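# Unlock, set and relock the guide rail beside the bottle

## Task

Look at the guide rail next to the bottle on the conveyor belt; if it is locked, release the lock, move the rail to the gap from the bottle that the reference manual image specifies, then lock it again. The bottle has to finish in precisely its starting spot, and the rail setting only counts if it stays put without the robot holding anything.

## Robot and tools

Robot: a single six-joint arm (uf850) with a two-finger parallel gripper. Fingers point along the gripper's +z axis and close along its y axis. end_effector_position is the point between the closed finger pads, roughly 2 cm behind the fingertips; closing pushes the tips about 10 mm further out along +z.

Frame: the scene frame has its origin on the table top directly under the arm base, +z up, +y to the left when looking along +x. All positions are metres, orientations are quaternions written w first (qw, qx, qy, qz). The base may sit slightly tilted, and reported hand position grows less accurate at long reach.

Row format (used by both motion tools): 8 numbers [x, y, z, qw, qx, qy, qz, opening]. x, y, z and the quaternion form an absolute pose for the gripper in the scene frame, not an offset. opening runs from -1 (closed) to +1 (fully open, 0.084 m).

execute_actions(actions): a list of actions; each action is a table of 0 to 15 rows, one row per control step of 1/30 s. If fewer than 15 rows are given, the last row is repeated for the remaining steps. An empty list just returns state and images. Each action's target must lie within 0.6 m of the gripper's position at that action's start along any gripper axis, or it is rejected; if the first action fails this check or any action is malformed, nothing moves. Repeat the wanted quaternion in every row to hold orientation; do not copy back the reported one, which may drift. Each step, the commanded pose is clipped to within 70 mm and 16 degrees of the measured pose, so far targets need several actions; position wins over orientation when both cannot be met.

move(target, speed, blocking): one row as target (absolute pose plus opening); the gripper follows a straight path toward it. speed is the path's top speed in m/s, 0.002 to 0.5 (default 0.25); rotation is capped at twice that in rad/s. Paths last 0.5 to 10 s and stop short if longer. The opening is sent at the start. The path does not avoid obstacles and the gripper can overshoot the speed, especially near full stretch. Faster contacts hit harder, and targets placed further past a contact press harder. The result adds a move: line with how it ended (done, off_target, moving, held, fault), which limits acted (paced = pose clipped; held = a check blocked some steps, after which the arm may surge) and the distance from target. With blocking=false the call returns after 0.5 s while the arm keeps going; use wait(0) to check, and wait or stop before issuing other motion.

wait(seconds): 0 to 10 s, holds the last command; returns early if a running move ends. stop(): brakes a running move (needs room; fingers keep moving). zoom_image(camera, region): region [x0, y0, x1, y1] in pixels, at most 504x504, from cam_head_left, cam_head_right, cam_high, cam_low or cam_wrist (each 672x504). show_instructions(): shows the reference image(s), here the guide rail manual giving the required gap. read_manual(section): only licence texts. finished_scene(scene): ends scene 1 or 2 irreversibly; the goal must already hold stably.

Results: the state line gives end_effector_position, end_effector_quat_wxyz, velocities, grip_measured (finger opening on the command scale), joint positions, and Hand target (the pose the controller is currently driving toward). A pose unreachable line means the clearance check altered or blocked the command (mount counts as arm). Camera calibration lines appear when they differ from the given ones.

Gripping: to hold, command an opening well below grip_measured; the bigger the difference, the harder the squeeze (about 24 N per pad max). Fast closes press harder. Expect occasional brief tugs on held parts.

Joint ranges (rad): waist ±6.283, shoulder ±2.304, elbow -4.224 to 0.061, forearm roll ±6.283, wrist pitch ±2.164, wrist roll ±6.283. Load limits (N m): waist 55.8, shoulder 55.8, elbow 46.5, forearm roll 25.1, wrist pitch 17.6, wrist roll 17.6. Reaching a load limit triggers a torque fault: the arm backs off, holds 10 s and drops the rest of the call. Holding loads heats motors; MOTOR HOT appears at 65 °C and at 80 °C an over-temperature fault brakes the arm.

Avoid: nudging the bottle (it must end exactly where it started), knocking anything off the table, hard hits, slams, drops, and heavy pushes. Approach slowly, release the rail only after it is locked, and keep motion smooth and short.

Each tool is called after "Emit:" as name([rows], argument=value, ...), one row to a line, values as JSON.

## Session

Emit:
show_instructions()

Emit:
execute_actions(actions=[])

Reference images for this scene: guide rail manual.

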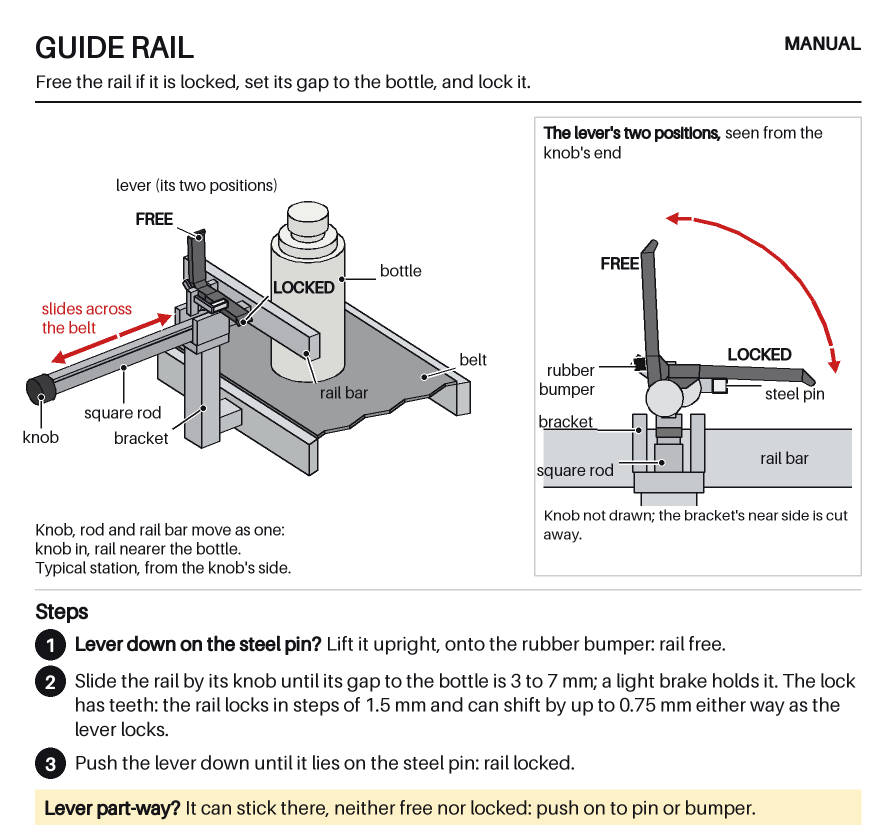

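Scene clock: 0.00 s.
end_effector_position=(+0.1909, +0.3119, +0.2594) grip_measured=+1.00 end_effector_quat_wxyz=(+0.629, +0.763, -0.123, +0.085) end_effector_velocity=(+0.000, -0.000, -0.000) end_effector_angular_velocity=(-0.000, +0.001, +0.000)
Joint positions: [ 1.328 -0.916 -1.2   -0.308 -1.597  1.822  0.084]
Joint velocities: [-0.    -0.001 -0.    -0.     0.    -0.001  0.   ]
Motor temperatures (°C, as the motors report them): [21 19 21 23 22 26]
Hand target: +0.191, +0.312, +0.259; +0.629, +0.763, -0.123, +0.085
camera_calibration (this result's frames):
cam_wrist: T_world_to_cam=[[-0.277061, -0.167654, 0.946113, -0.111467], [-0.960787, 0.059846, -0.270753, 0.301497], [-0.0112282, -0.984028, -0.177661, 0.486769], [0, 0, 0, 1]] pos_world=[0.264256, 0.442263, 0.273571]

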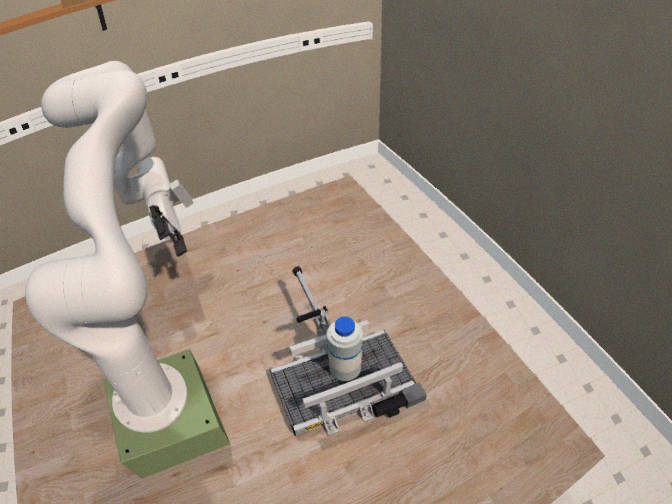

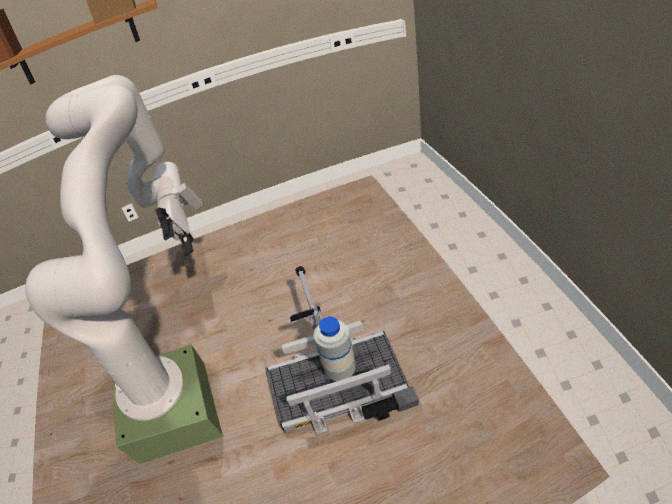

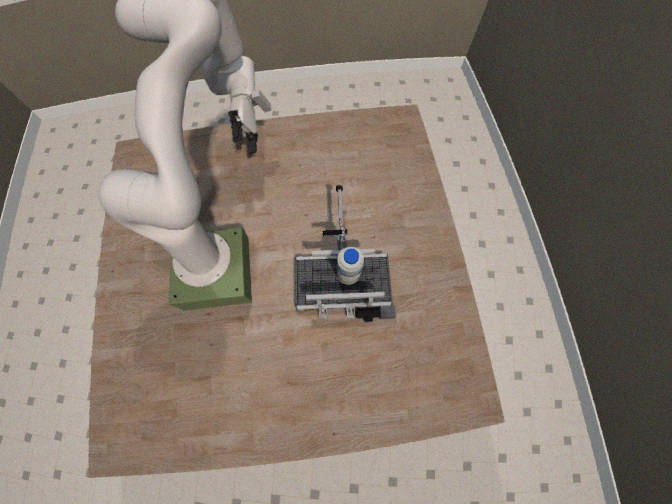

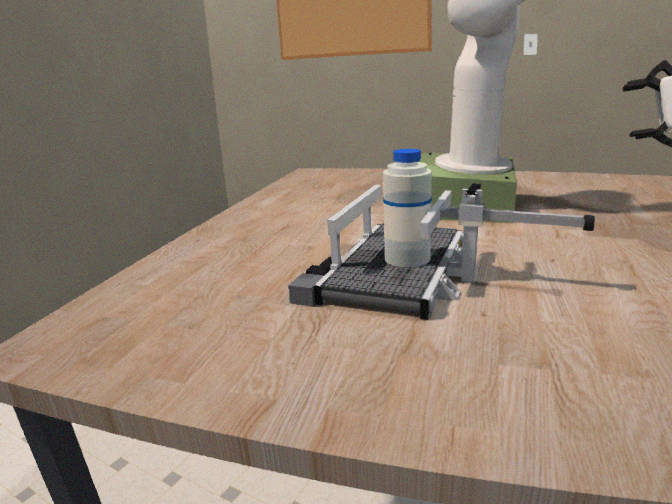

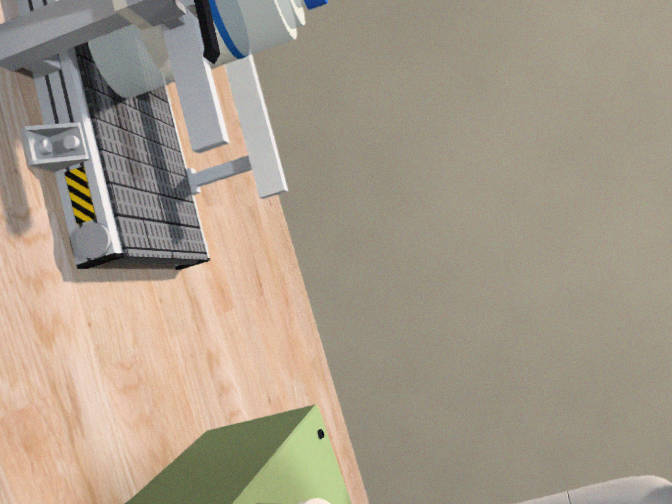

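Emit:
move(target=[0.39,-0.03,0.32,0,1,0,0,-1], speed=0.4)

Scene clock: 7.53 s.
end_effector_position=(+0.3913, -0.0319, +0.3216) grip_measured=-1.00 end_effector_quat_wxyz=(+0.005, +1.000, +0.001, +0.005) end_effector_velocity=(-0.000, -0.001, +0.000) end_effector_angular_velocity=(+0.012, +0.003, +0.003)
Joint positions: [-0.049 -0.045 -0.609  0.093 -0.518 -0.222  0.   ]
Joint velocities: [-0.009 -0.003 -0.003  0.023 -0.006 -0.033  0.   ]
Motor temperatures (°C, as the motors report them): [21 19 21 23 22 26]
Hand target: +0.391, -0.032, +0.322; +0.004, +1.000, +0.001, +0.005
Off the commanded pose: 0.003 m, 1 deg.
move: done; limits=paced
camera_calibration (this result's frames):
cam_wrist: T_world_to_cam=[[0.0204829, -0.999552, 0.0218296, -0.0180965], [-0.999391, -0.0210869, -0.0278075, 0.465844], [0.0282554, -0.0212467, -0.999375, 0.441344], [0, 0, 0, 1]] pos_world=[0.45346, 0.00111194, 0.454417]

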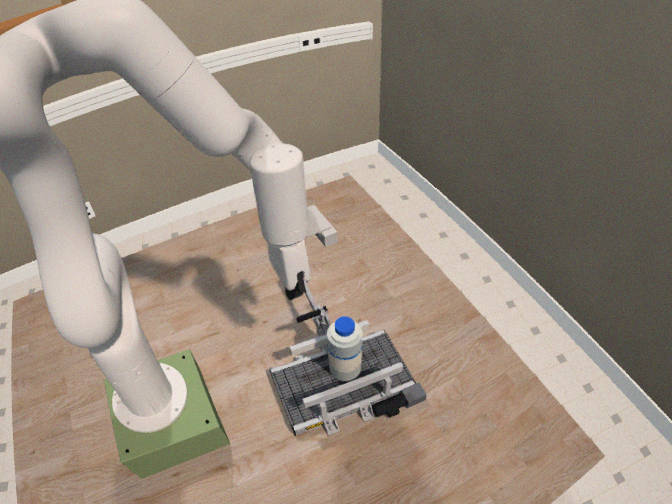

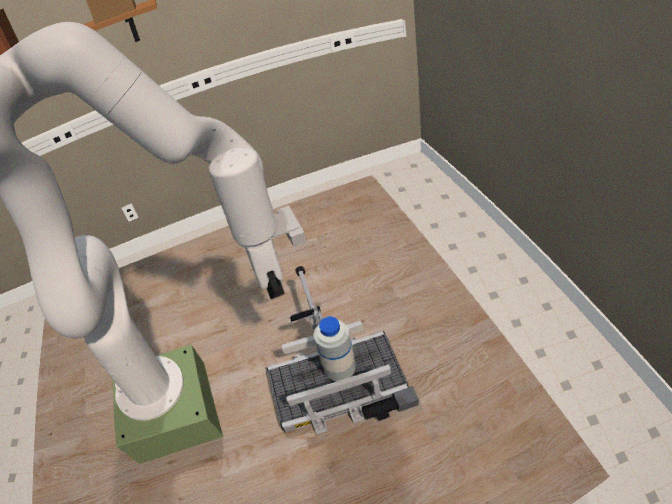

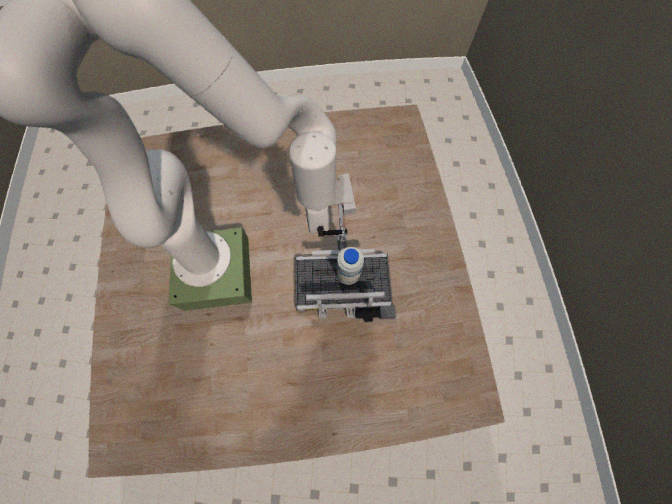

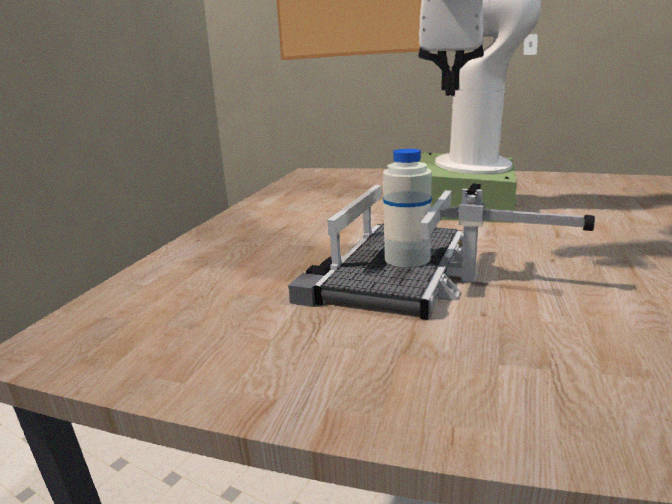

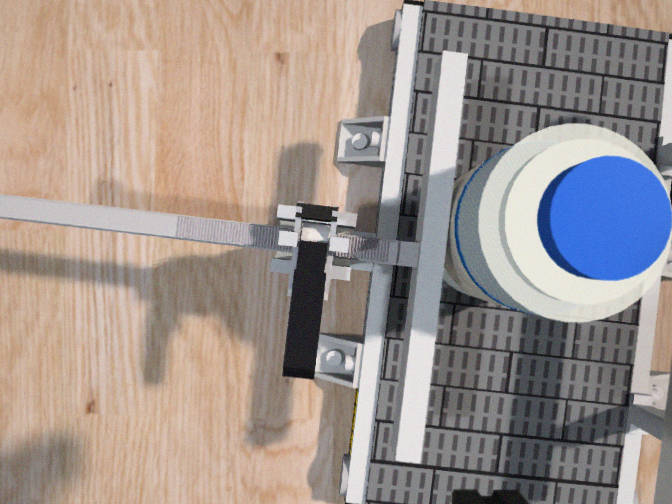

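Emit:
zoom_image(camera="cam_wrist", region=[380,140,560,340])

Region (380, 140, 560, 340) of cam_wrist's 672x504 image, scaled by 2.520, with more detail than that image has; it fills the left 454 columns of this view, and the rest is white.

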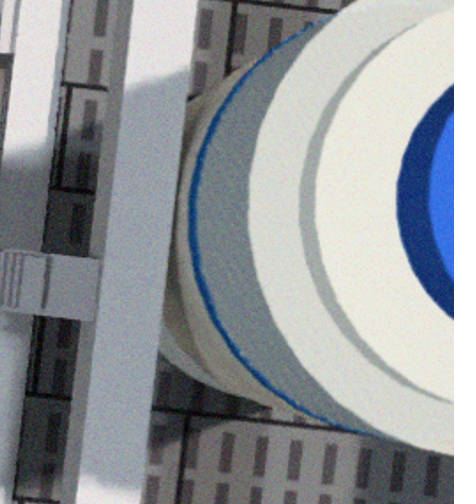

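Emit:
move(target=[0.355,0.012,0.19,0,0.924,0,0.383,-1], speed=0.3)

Emit:
move(target=[0.36,0.012,0.137,0,0.924,0,0.383,-1], speed=0.15)

Scene clock: 22.07 s.
end_effector_position=(+0.3554, +0.0118, +0.1904) grip_measured=-1.00 end_effector_quat_wxyz=(+0.001, +0.924, -0.000, +0.383) end_effector_velocity=(-0.000, -0.000, -0.001) end_effector_angular_velocity=(+0.002, -0.009, +0.004)
Joint positions: [ 0.091 -0.446 -0.114 -0.033  1.162  0.047  0.   ]
Joint velocities: [-0.008 -0.018 -0.    -0.01   0.027 -0.003  0.   ]
Motor temperatures (°C, as the motors report them): [21 19 21 23 22 26]
Hand target: +0.355, +0.012, +0.190; +0.001, +0.924, +0.000, +0.383
Off the commanded pose: 0.001 m, 0 deg.
move: done
camera_calibration (this result's frames):
cam_wrist: T_world_to_cam=[[0.00261919, -0.999704, 0.0242065, 0.0350108], [-0.694129, -0.0192426, -0.719594, 0.450407], [0.719846, -0.0149177, -0.693973, 0.00809443], [0, 0, 0, 1]] pos_world=[0.306722, 0.0437882, 0.32888]

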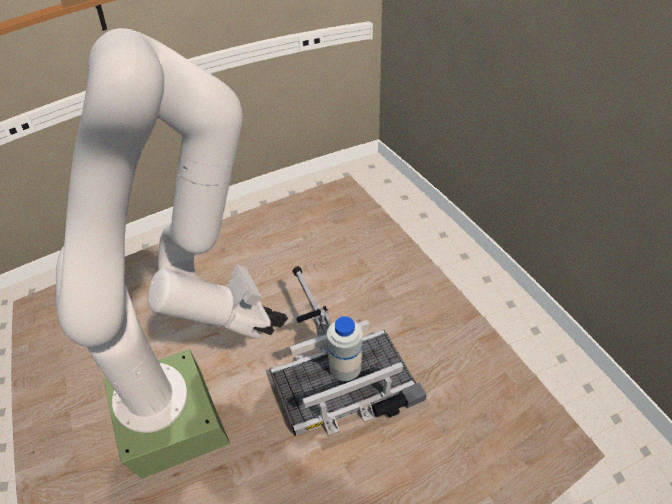

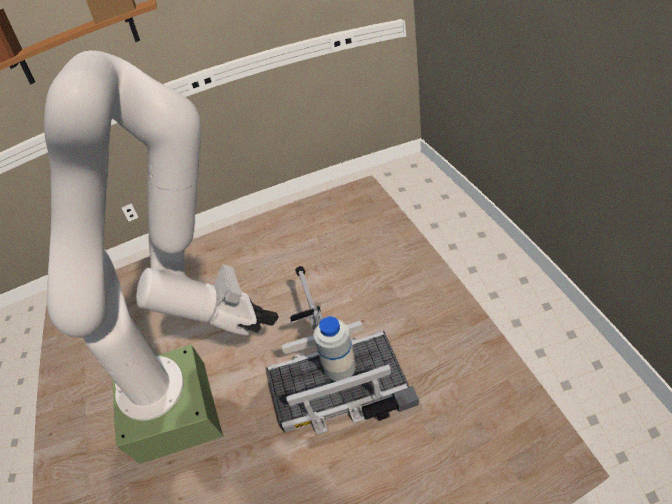

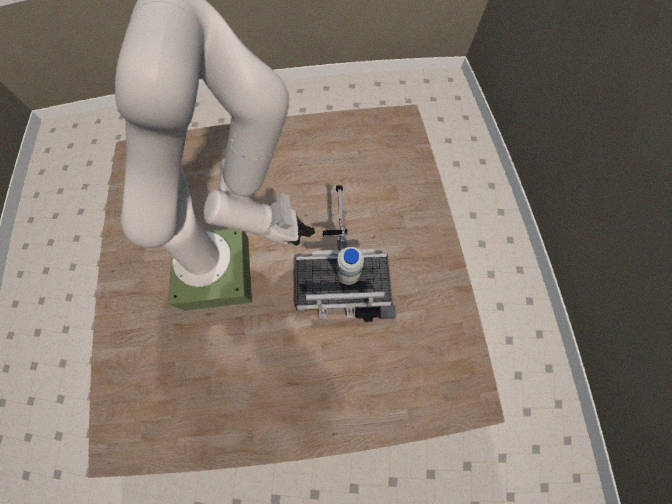

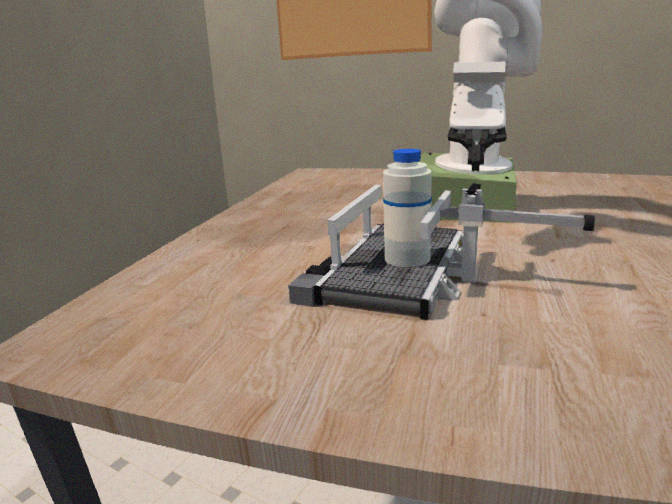

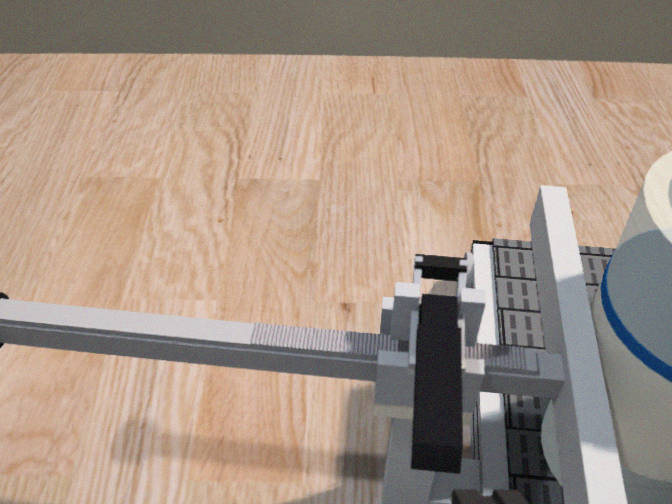

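Scene clock: 23.03 s.
end_effector_position=(+0.3601, +0.0120, +0.1371) grip_measured=-1.00 end_effector_quat_wxyz=(+0.000, +0.924, +0.000, +0.383) end_effector_velocity=(+0.000, -0.000, -0.002) end_effector_angular_velocity=(-0.001, -0.001, -0.000)
Joint positions: [ 0.102 -0.727 -0.207 -0.025  1.35   0.048  0.   ]
Joint velocities: [ 0.001 -0.01  -0.003  0.001  0.008 -0.     0.   ]
Motor temperatures (°C, as the motors report them): [21 19 21 23 22 26]
Hand target: +0.360, +0.012, +0.137; +0.000, +0.924, +0.000, +0.383
Off the commanded pose: 0.000 m, 0 deg.
move: done
camera_calibration (this result's frames):
cam_wrist: T_world_to_cam=[[0.00405503, -0.99975, 0.0219851, 0.0362667], [-0.693559, -0.0186499, -0.720159, 0.415229], [0.720389, -0.0123277, -0.693461, -0.0325494], [0, 0, 0, 1]] pos_world=[0.311287, 0.0436004, 0.275662]

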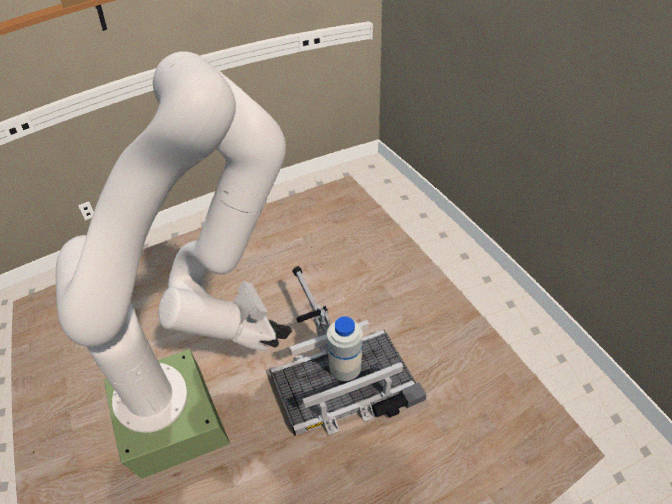

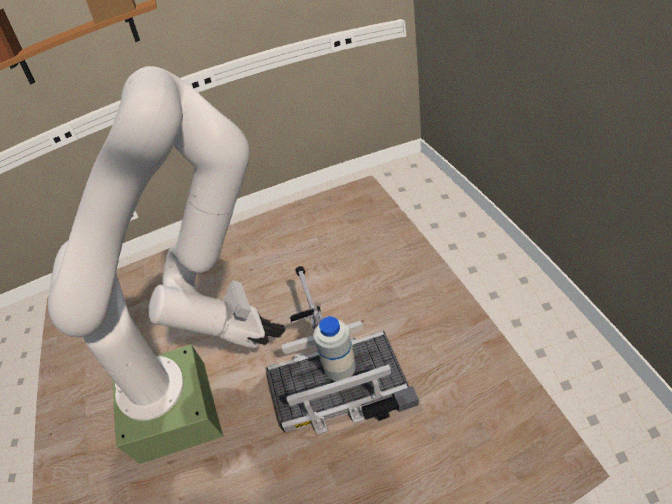

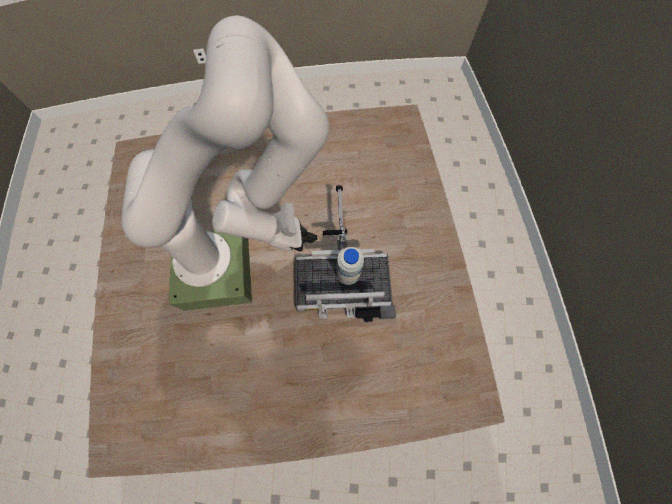

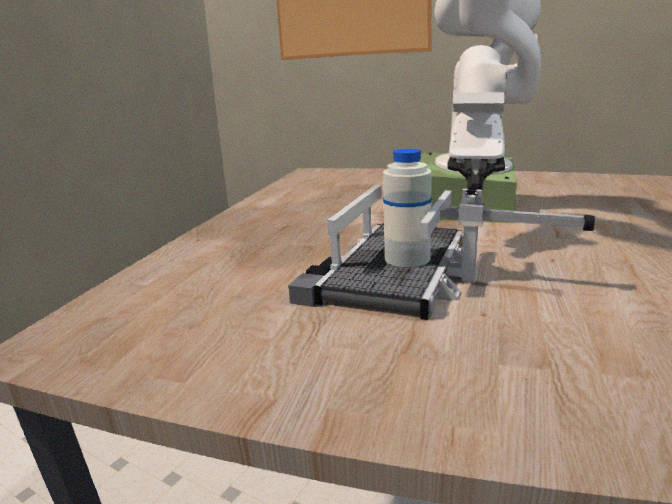

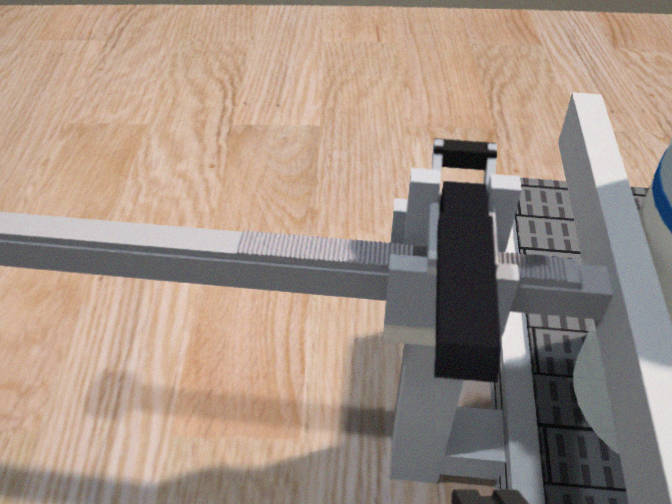

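Emit:
execute_actions([
  [[0.372,0.012,0.130,0,0.924,0,0.383,-1]],
  [[0.393,0.012,0.131,0,0.924,0,0.383,-1]],
  [[0.396,0.012,0.143,0,0.924,0,0.383,-1]],
  [[0.400,0.011,0.155,0,0.924,0,0.383,-1]],
  [[0.408,0.010,0.168,0,0.924,0,0.383,-1]],
  [[0.42,0.009,0.179,0,0.924,0,0.383,-1]],
  [[0.433,0.008,0.185,0,0.924,0,0.383,-1]],
  [[0.441,0.007,0.186,0,0.924,0,0.383,-1]],
])

Emit:
zoom_image(camera="cam_head_left", region=[260,260,380,360])

Scene clock: 32.97 s.
end_effector_position=(+0.4409, +0.0070, +0.1860) grip_measured=-1.00 end_effector_quat_wxyz=(-0.000, +0.924, -0.000, +0.383) end_effector_velocity=(+0.001, -0.000, -0.000) end_effector_angular_velocity=(-0.000, +0.001, -0.001)
Joint positions: [ 0.07  -0.486 -0.313 -0.057  1.004  0.051  0.   ]
Joint velocities: [-0.    -0.001 -0.002  0.001 -0.002  0.     0.   ]
Motor temperatures (°C, as the motors report them): [21 19 21 23 22 26]
Hand target: +0.441, +0.007, +0.186; -0.000, +0.924, -0.000, +0.383
Off the commanded pose: 0.000 m, 0 deg.
camera_calibration (this result's frames):
cam_wrist: T_world_to_cam=[[0.00386185, -0.999758, 0.0216464, 0.0300386], [-0.693602, -0.0182712, -0.720127, 0.506372], [0.720348, -0.012233, -0.693505, -0.0568603], [0, 0, 0, 1]] pos_world=[0.392064, 0.0385878, 0.324569]

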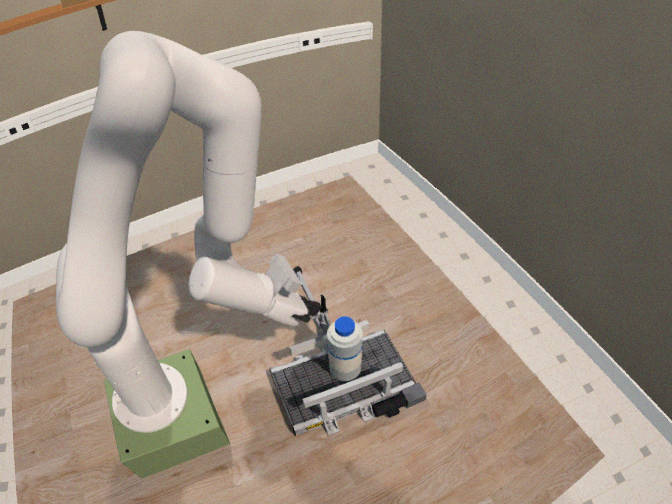

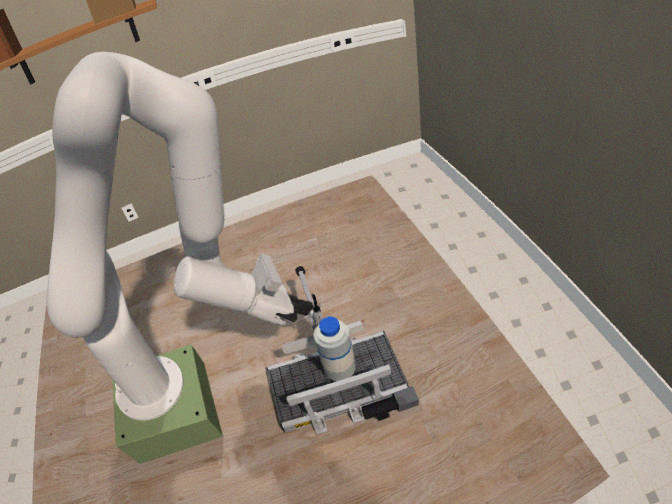

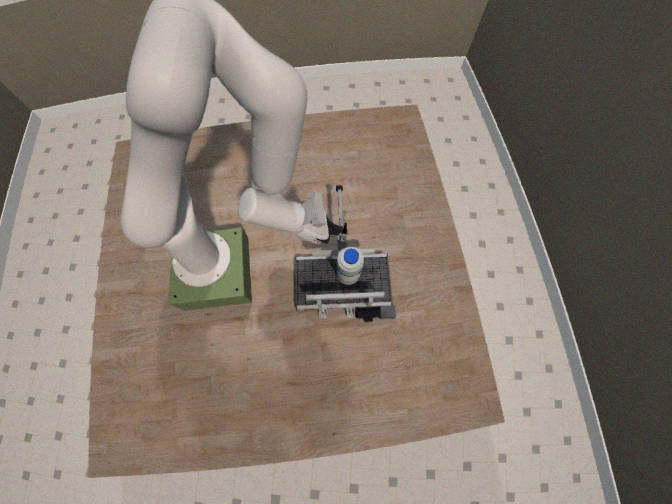

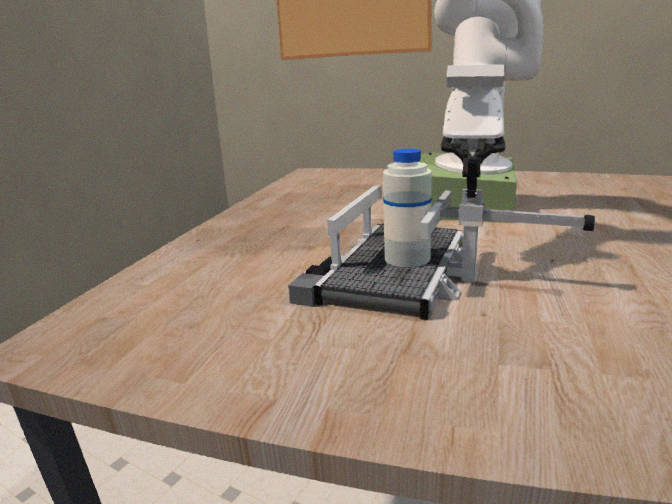

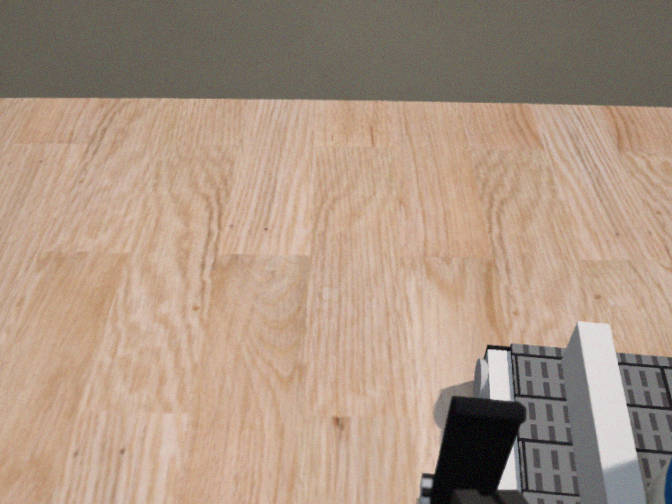

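Region (260, 260, 380, 360) of cam_head_left's 672x504 image, scaled by 4.200, with more detail than that image has.

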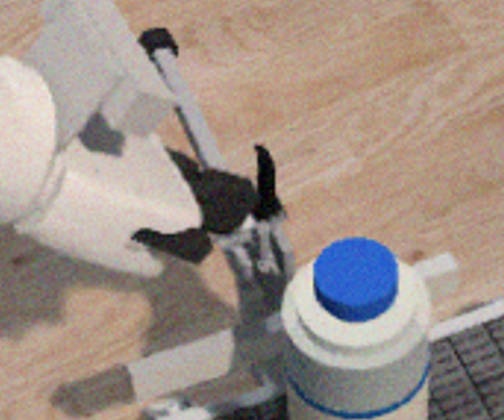

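Emit:
move(target=[0.41,0.0,0.27,0,0.98,0,0.2,-1])

Emit:
move(target=[0.407,-0.086,0.29,0,1,0,0,-1])

Emit:
zoom_image(camera="cam_wrist", region=[260,130,460,330])

Scene clock: 38.43 s.
end_effector_position=(+0.4097, +0.0007, +0.2696) grip_measured=-1.00 end_effector_quat_wxyz=(+0.008, +0.979, -0.001, +0.203) end_effector_velocity=(+0.000, +0.001, +0.001) end_effector_angular_velocity=(+0.035, +0.007, +0.014)
Joint positions: [ 0.043 -0.038 -0.37  -0.388  0.128  0.361  0.   ]
Joint velocities: [-0.026 -0.001 -0.006 -0.393  0.006  0.368  0.   ]
Motor temperatures (°C, as the motors report them): [21 19 21 23 22 26]
Hand target: +0.410, +0.001, +0.270; +0.005, +0.979, -0.001, +0.202
Off the commanded pose: 0.001 m, 1 deg.
move: done
camera_calibration (this result's frames):
cam_wrist: T_world_to_cam=[[0.0059913, -0.999408, 0.0338886, 0.0179227], [-0.910302, -0.0194779, -0.413486, 0.550954], [0.413901, -0.0283716, -0.90988, 0.207351], [0, 0, 0, 1]] pos_world=[0.415604, 0.0345264, 0.415869]

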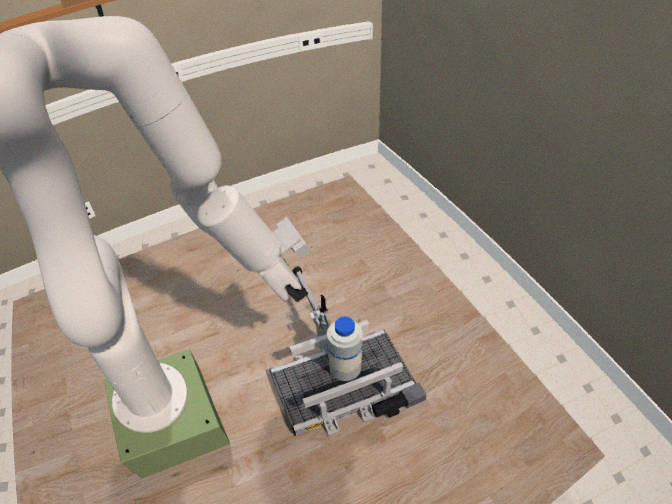

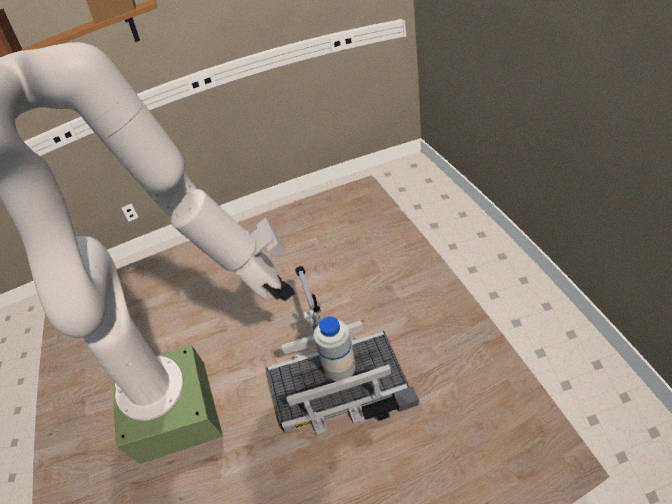

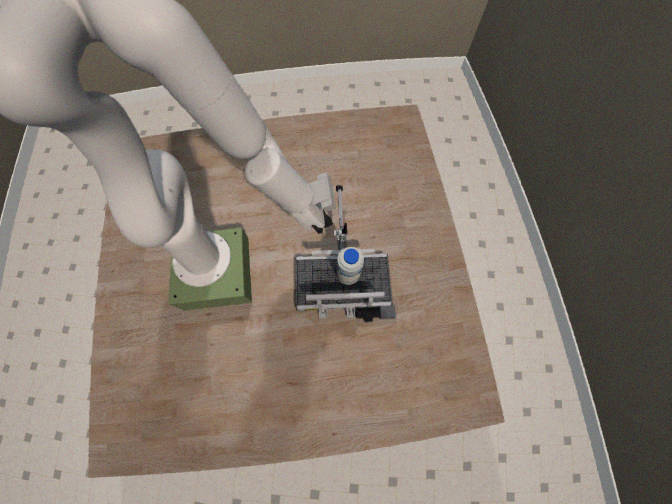

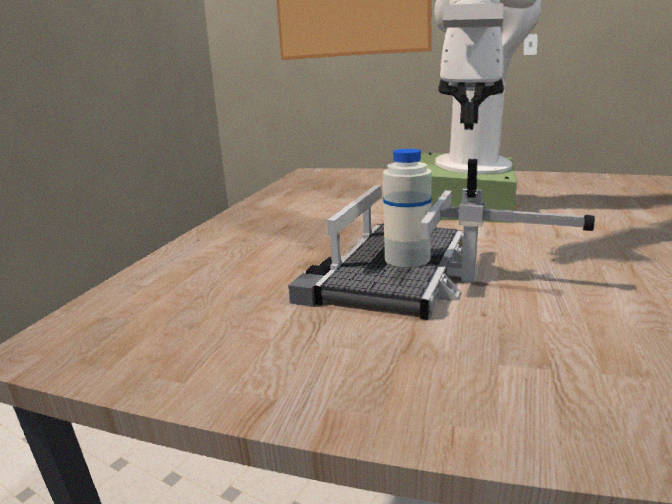

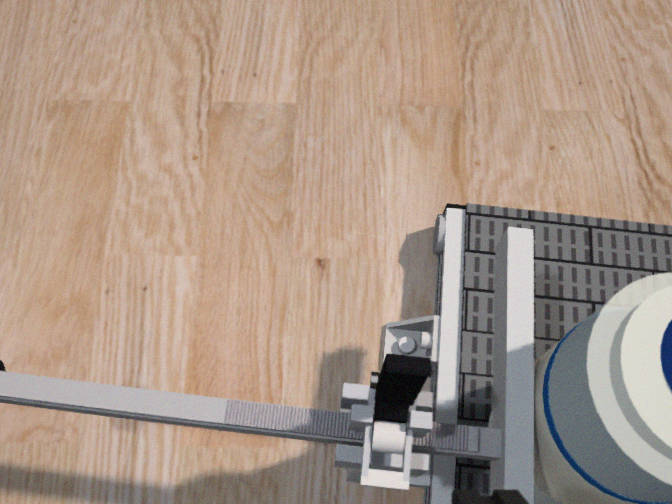

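Scene clock: 40.23 s.
end_effector_position=(+0.4068, -0.0865, +0.2896) grip_measured=-1.00 end_effector_quat_wxyz=(+0.002, +1.000, -0.000, +0.000) end_effector_velocity=(-0.001, -0.001, -0.001) end_effector_angular_velocity=(+0.014, +0.002, +0.001)
Joint positions: [-0.177 -0.183 -0.667  0.124 -0.455 -0.379  0.   ]
Joint velocities: [-0.01  -0.004 -0.003  0.029 -0.007 -0.038  0.   ]
Motor temperatures (°C, as the motors report them): [21 19 21 23 22 26]
Hand target: +0.407, -0.087, +0.290; +0.001, +1.000, -0.000, +0.000
Off the commanded pose: 0.001 m, 0 deg.
move: done
camera_calibration (this result's frames):
cam_wrist: T_world_to_cam=[[0.0178407, -0.999712, 0.0160502, -0.0696465], [-0.999666, -0.0181356, -0.018417, 0.476907], [0.0187028, -0.0157162, -0.999702, 0.412219], [0, 0, 0, 1]] pos_world=[0.470281, -0.0544989, 0.421997]

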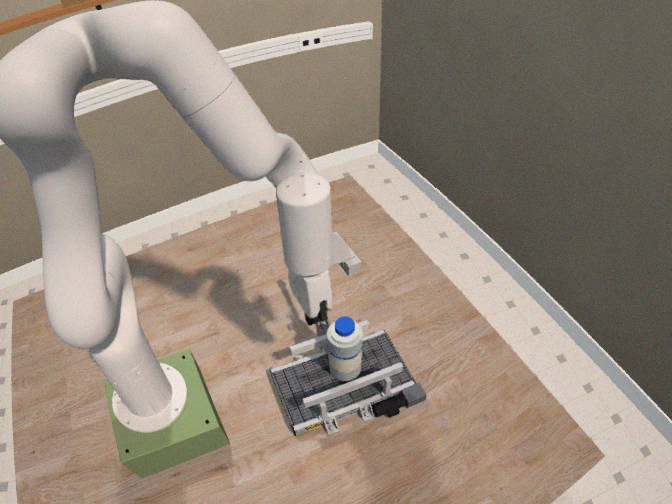

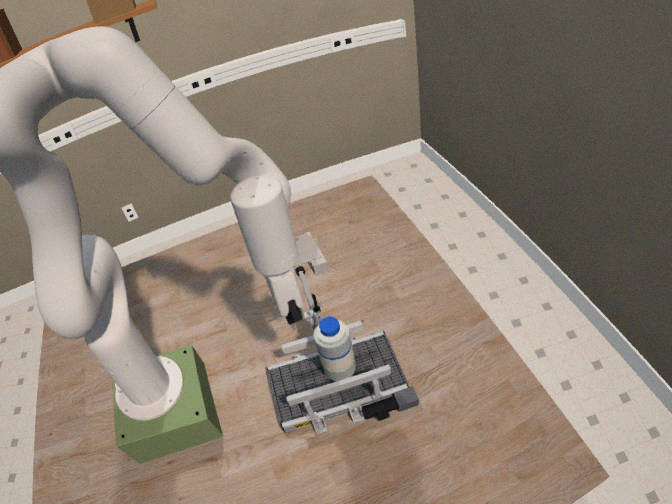

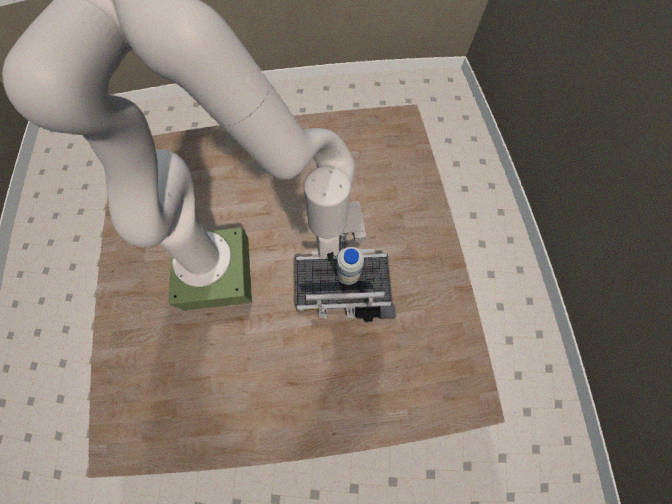

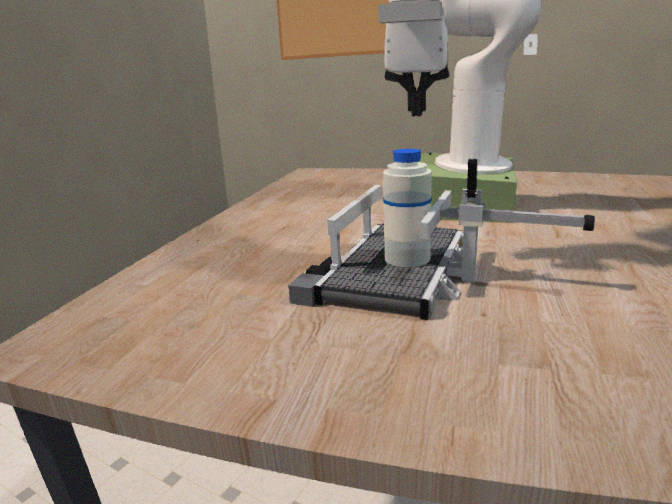

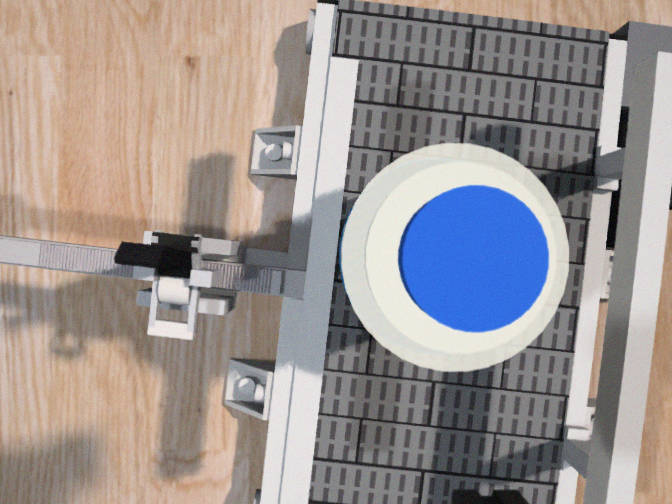

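Region (260, 130, 460, 330) of cam_wrist's 672x504 image, scaled by 2.520, with more detail than that image has.

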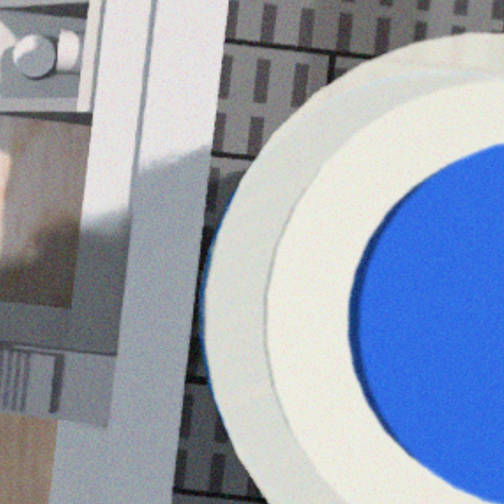

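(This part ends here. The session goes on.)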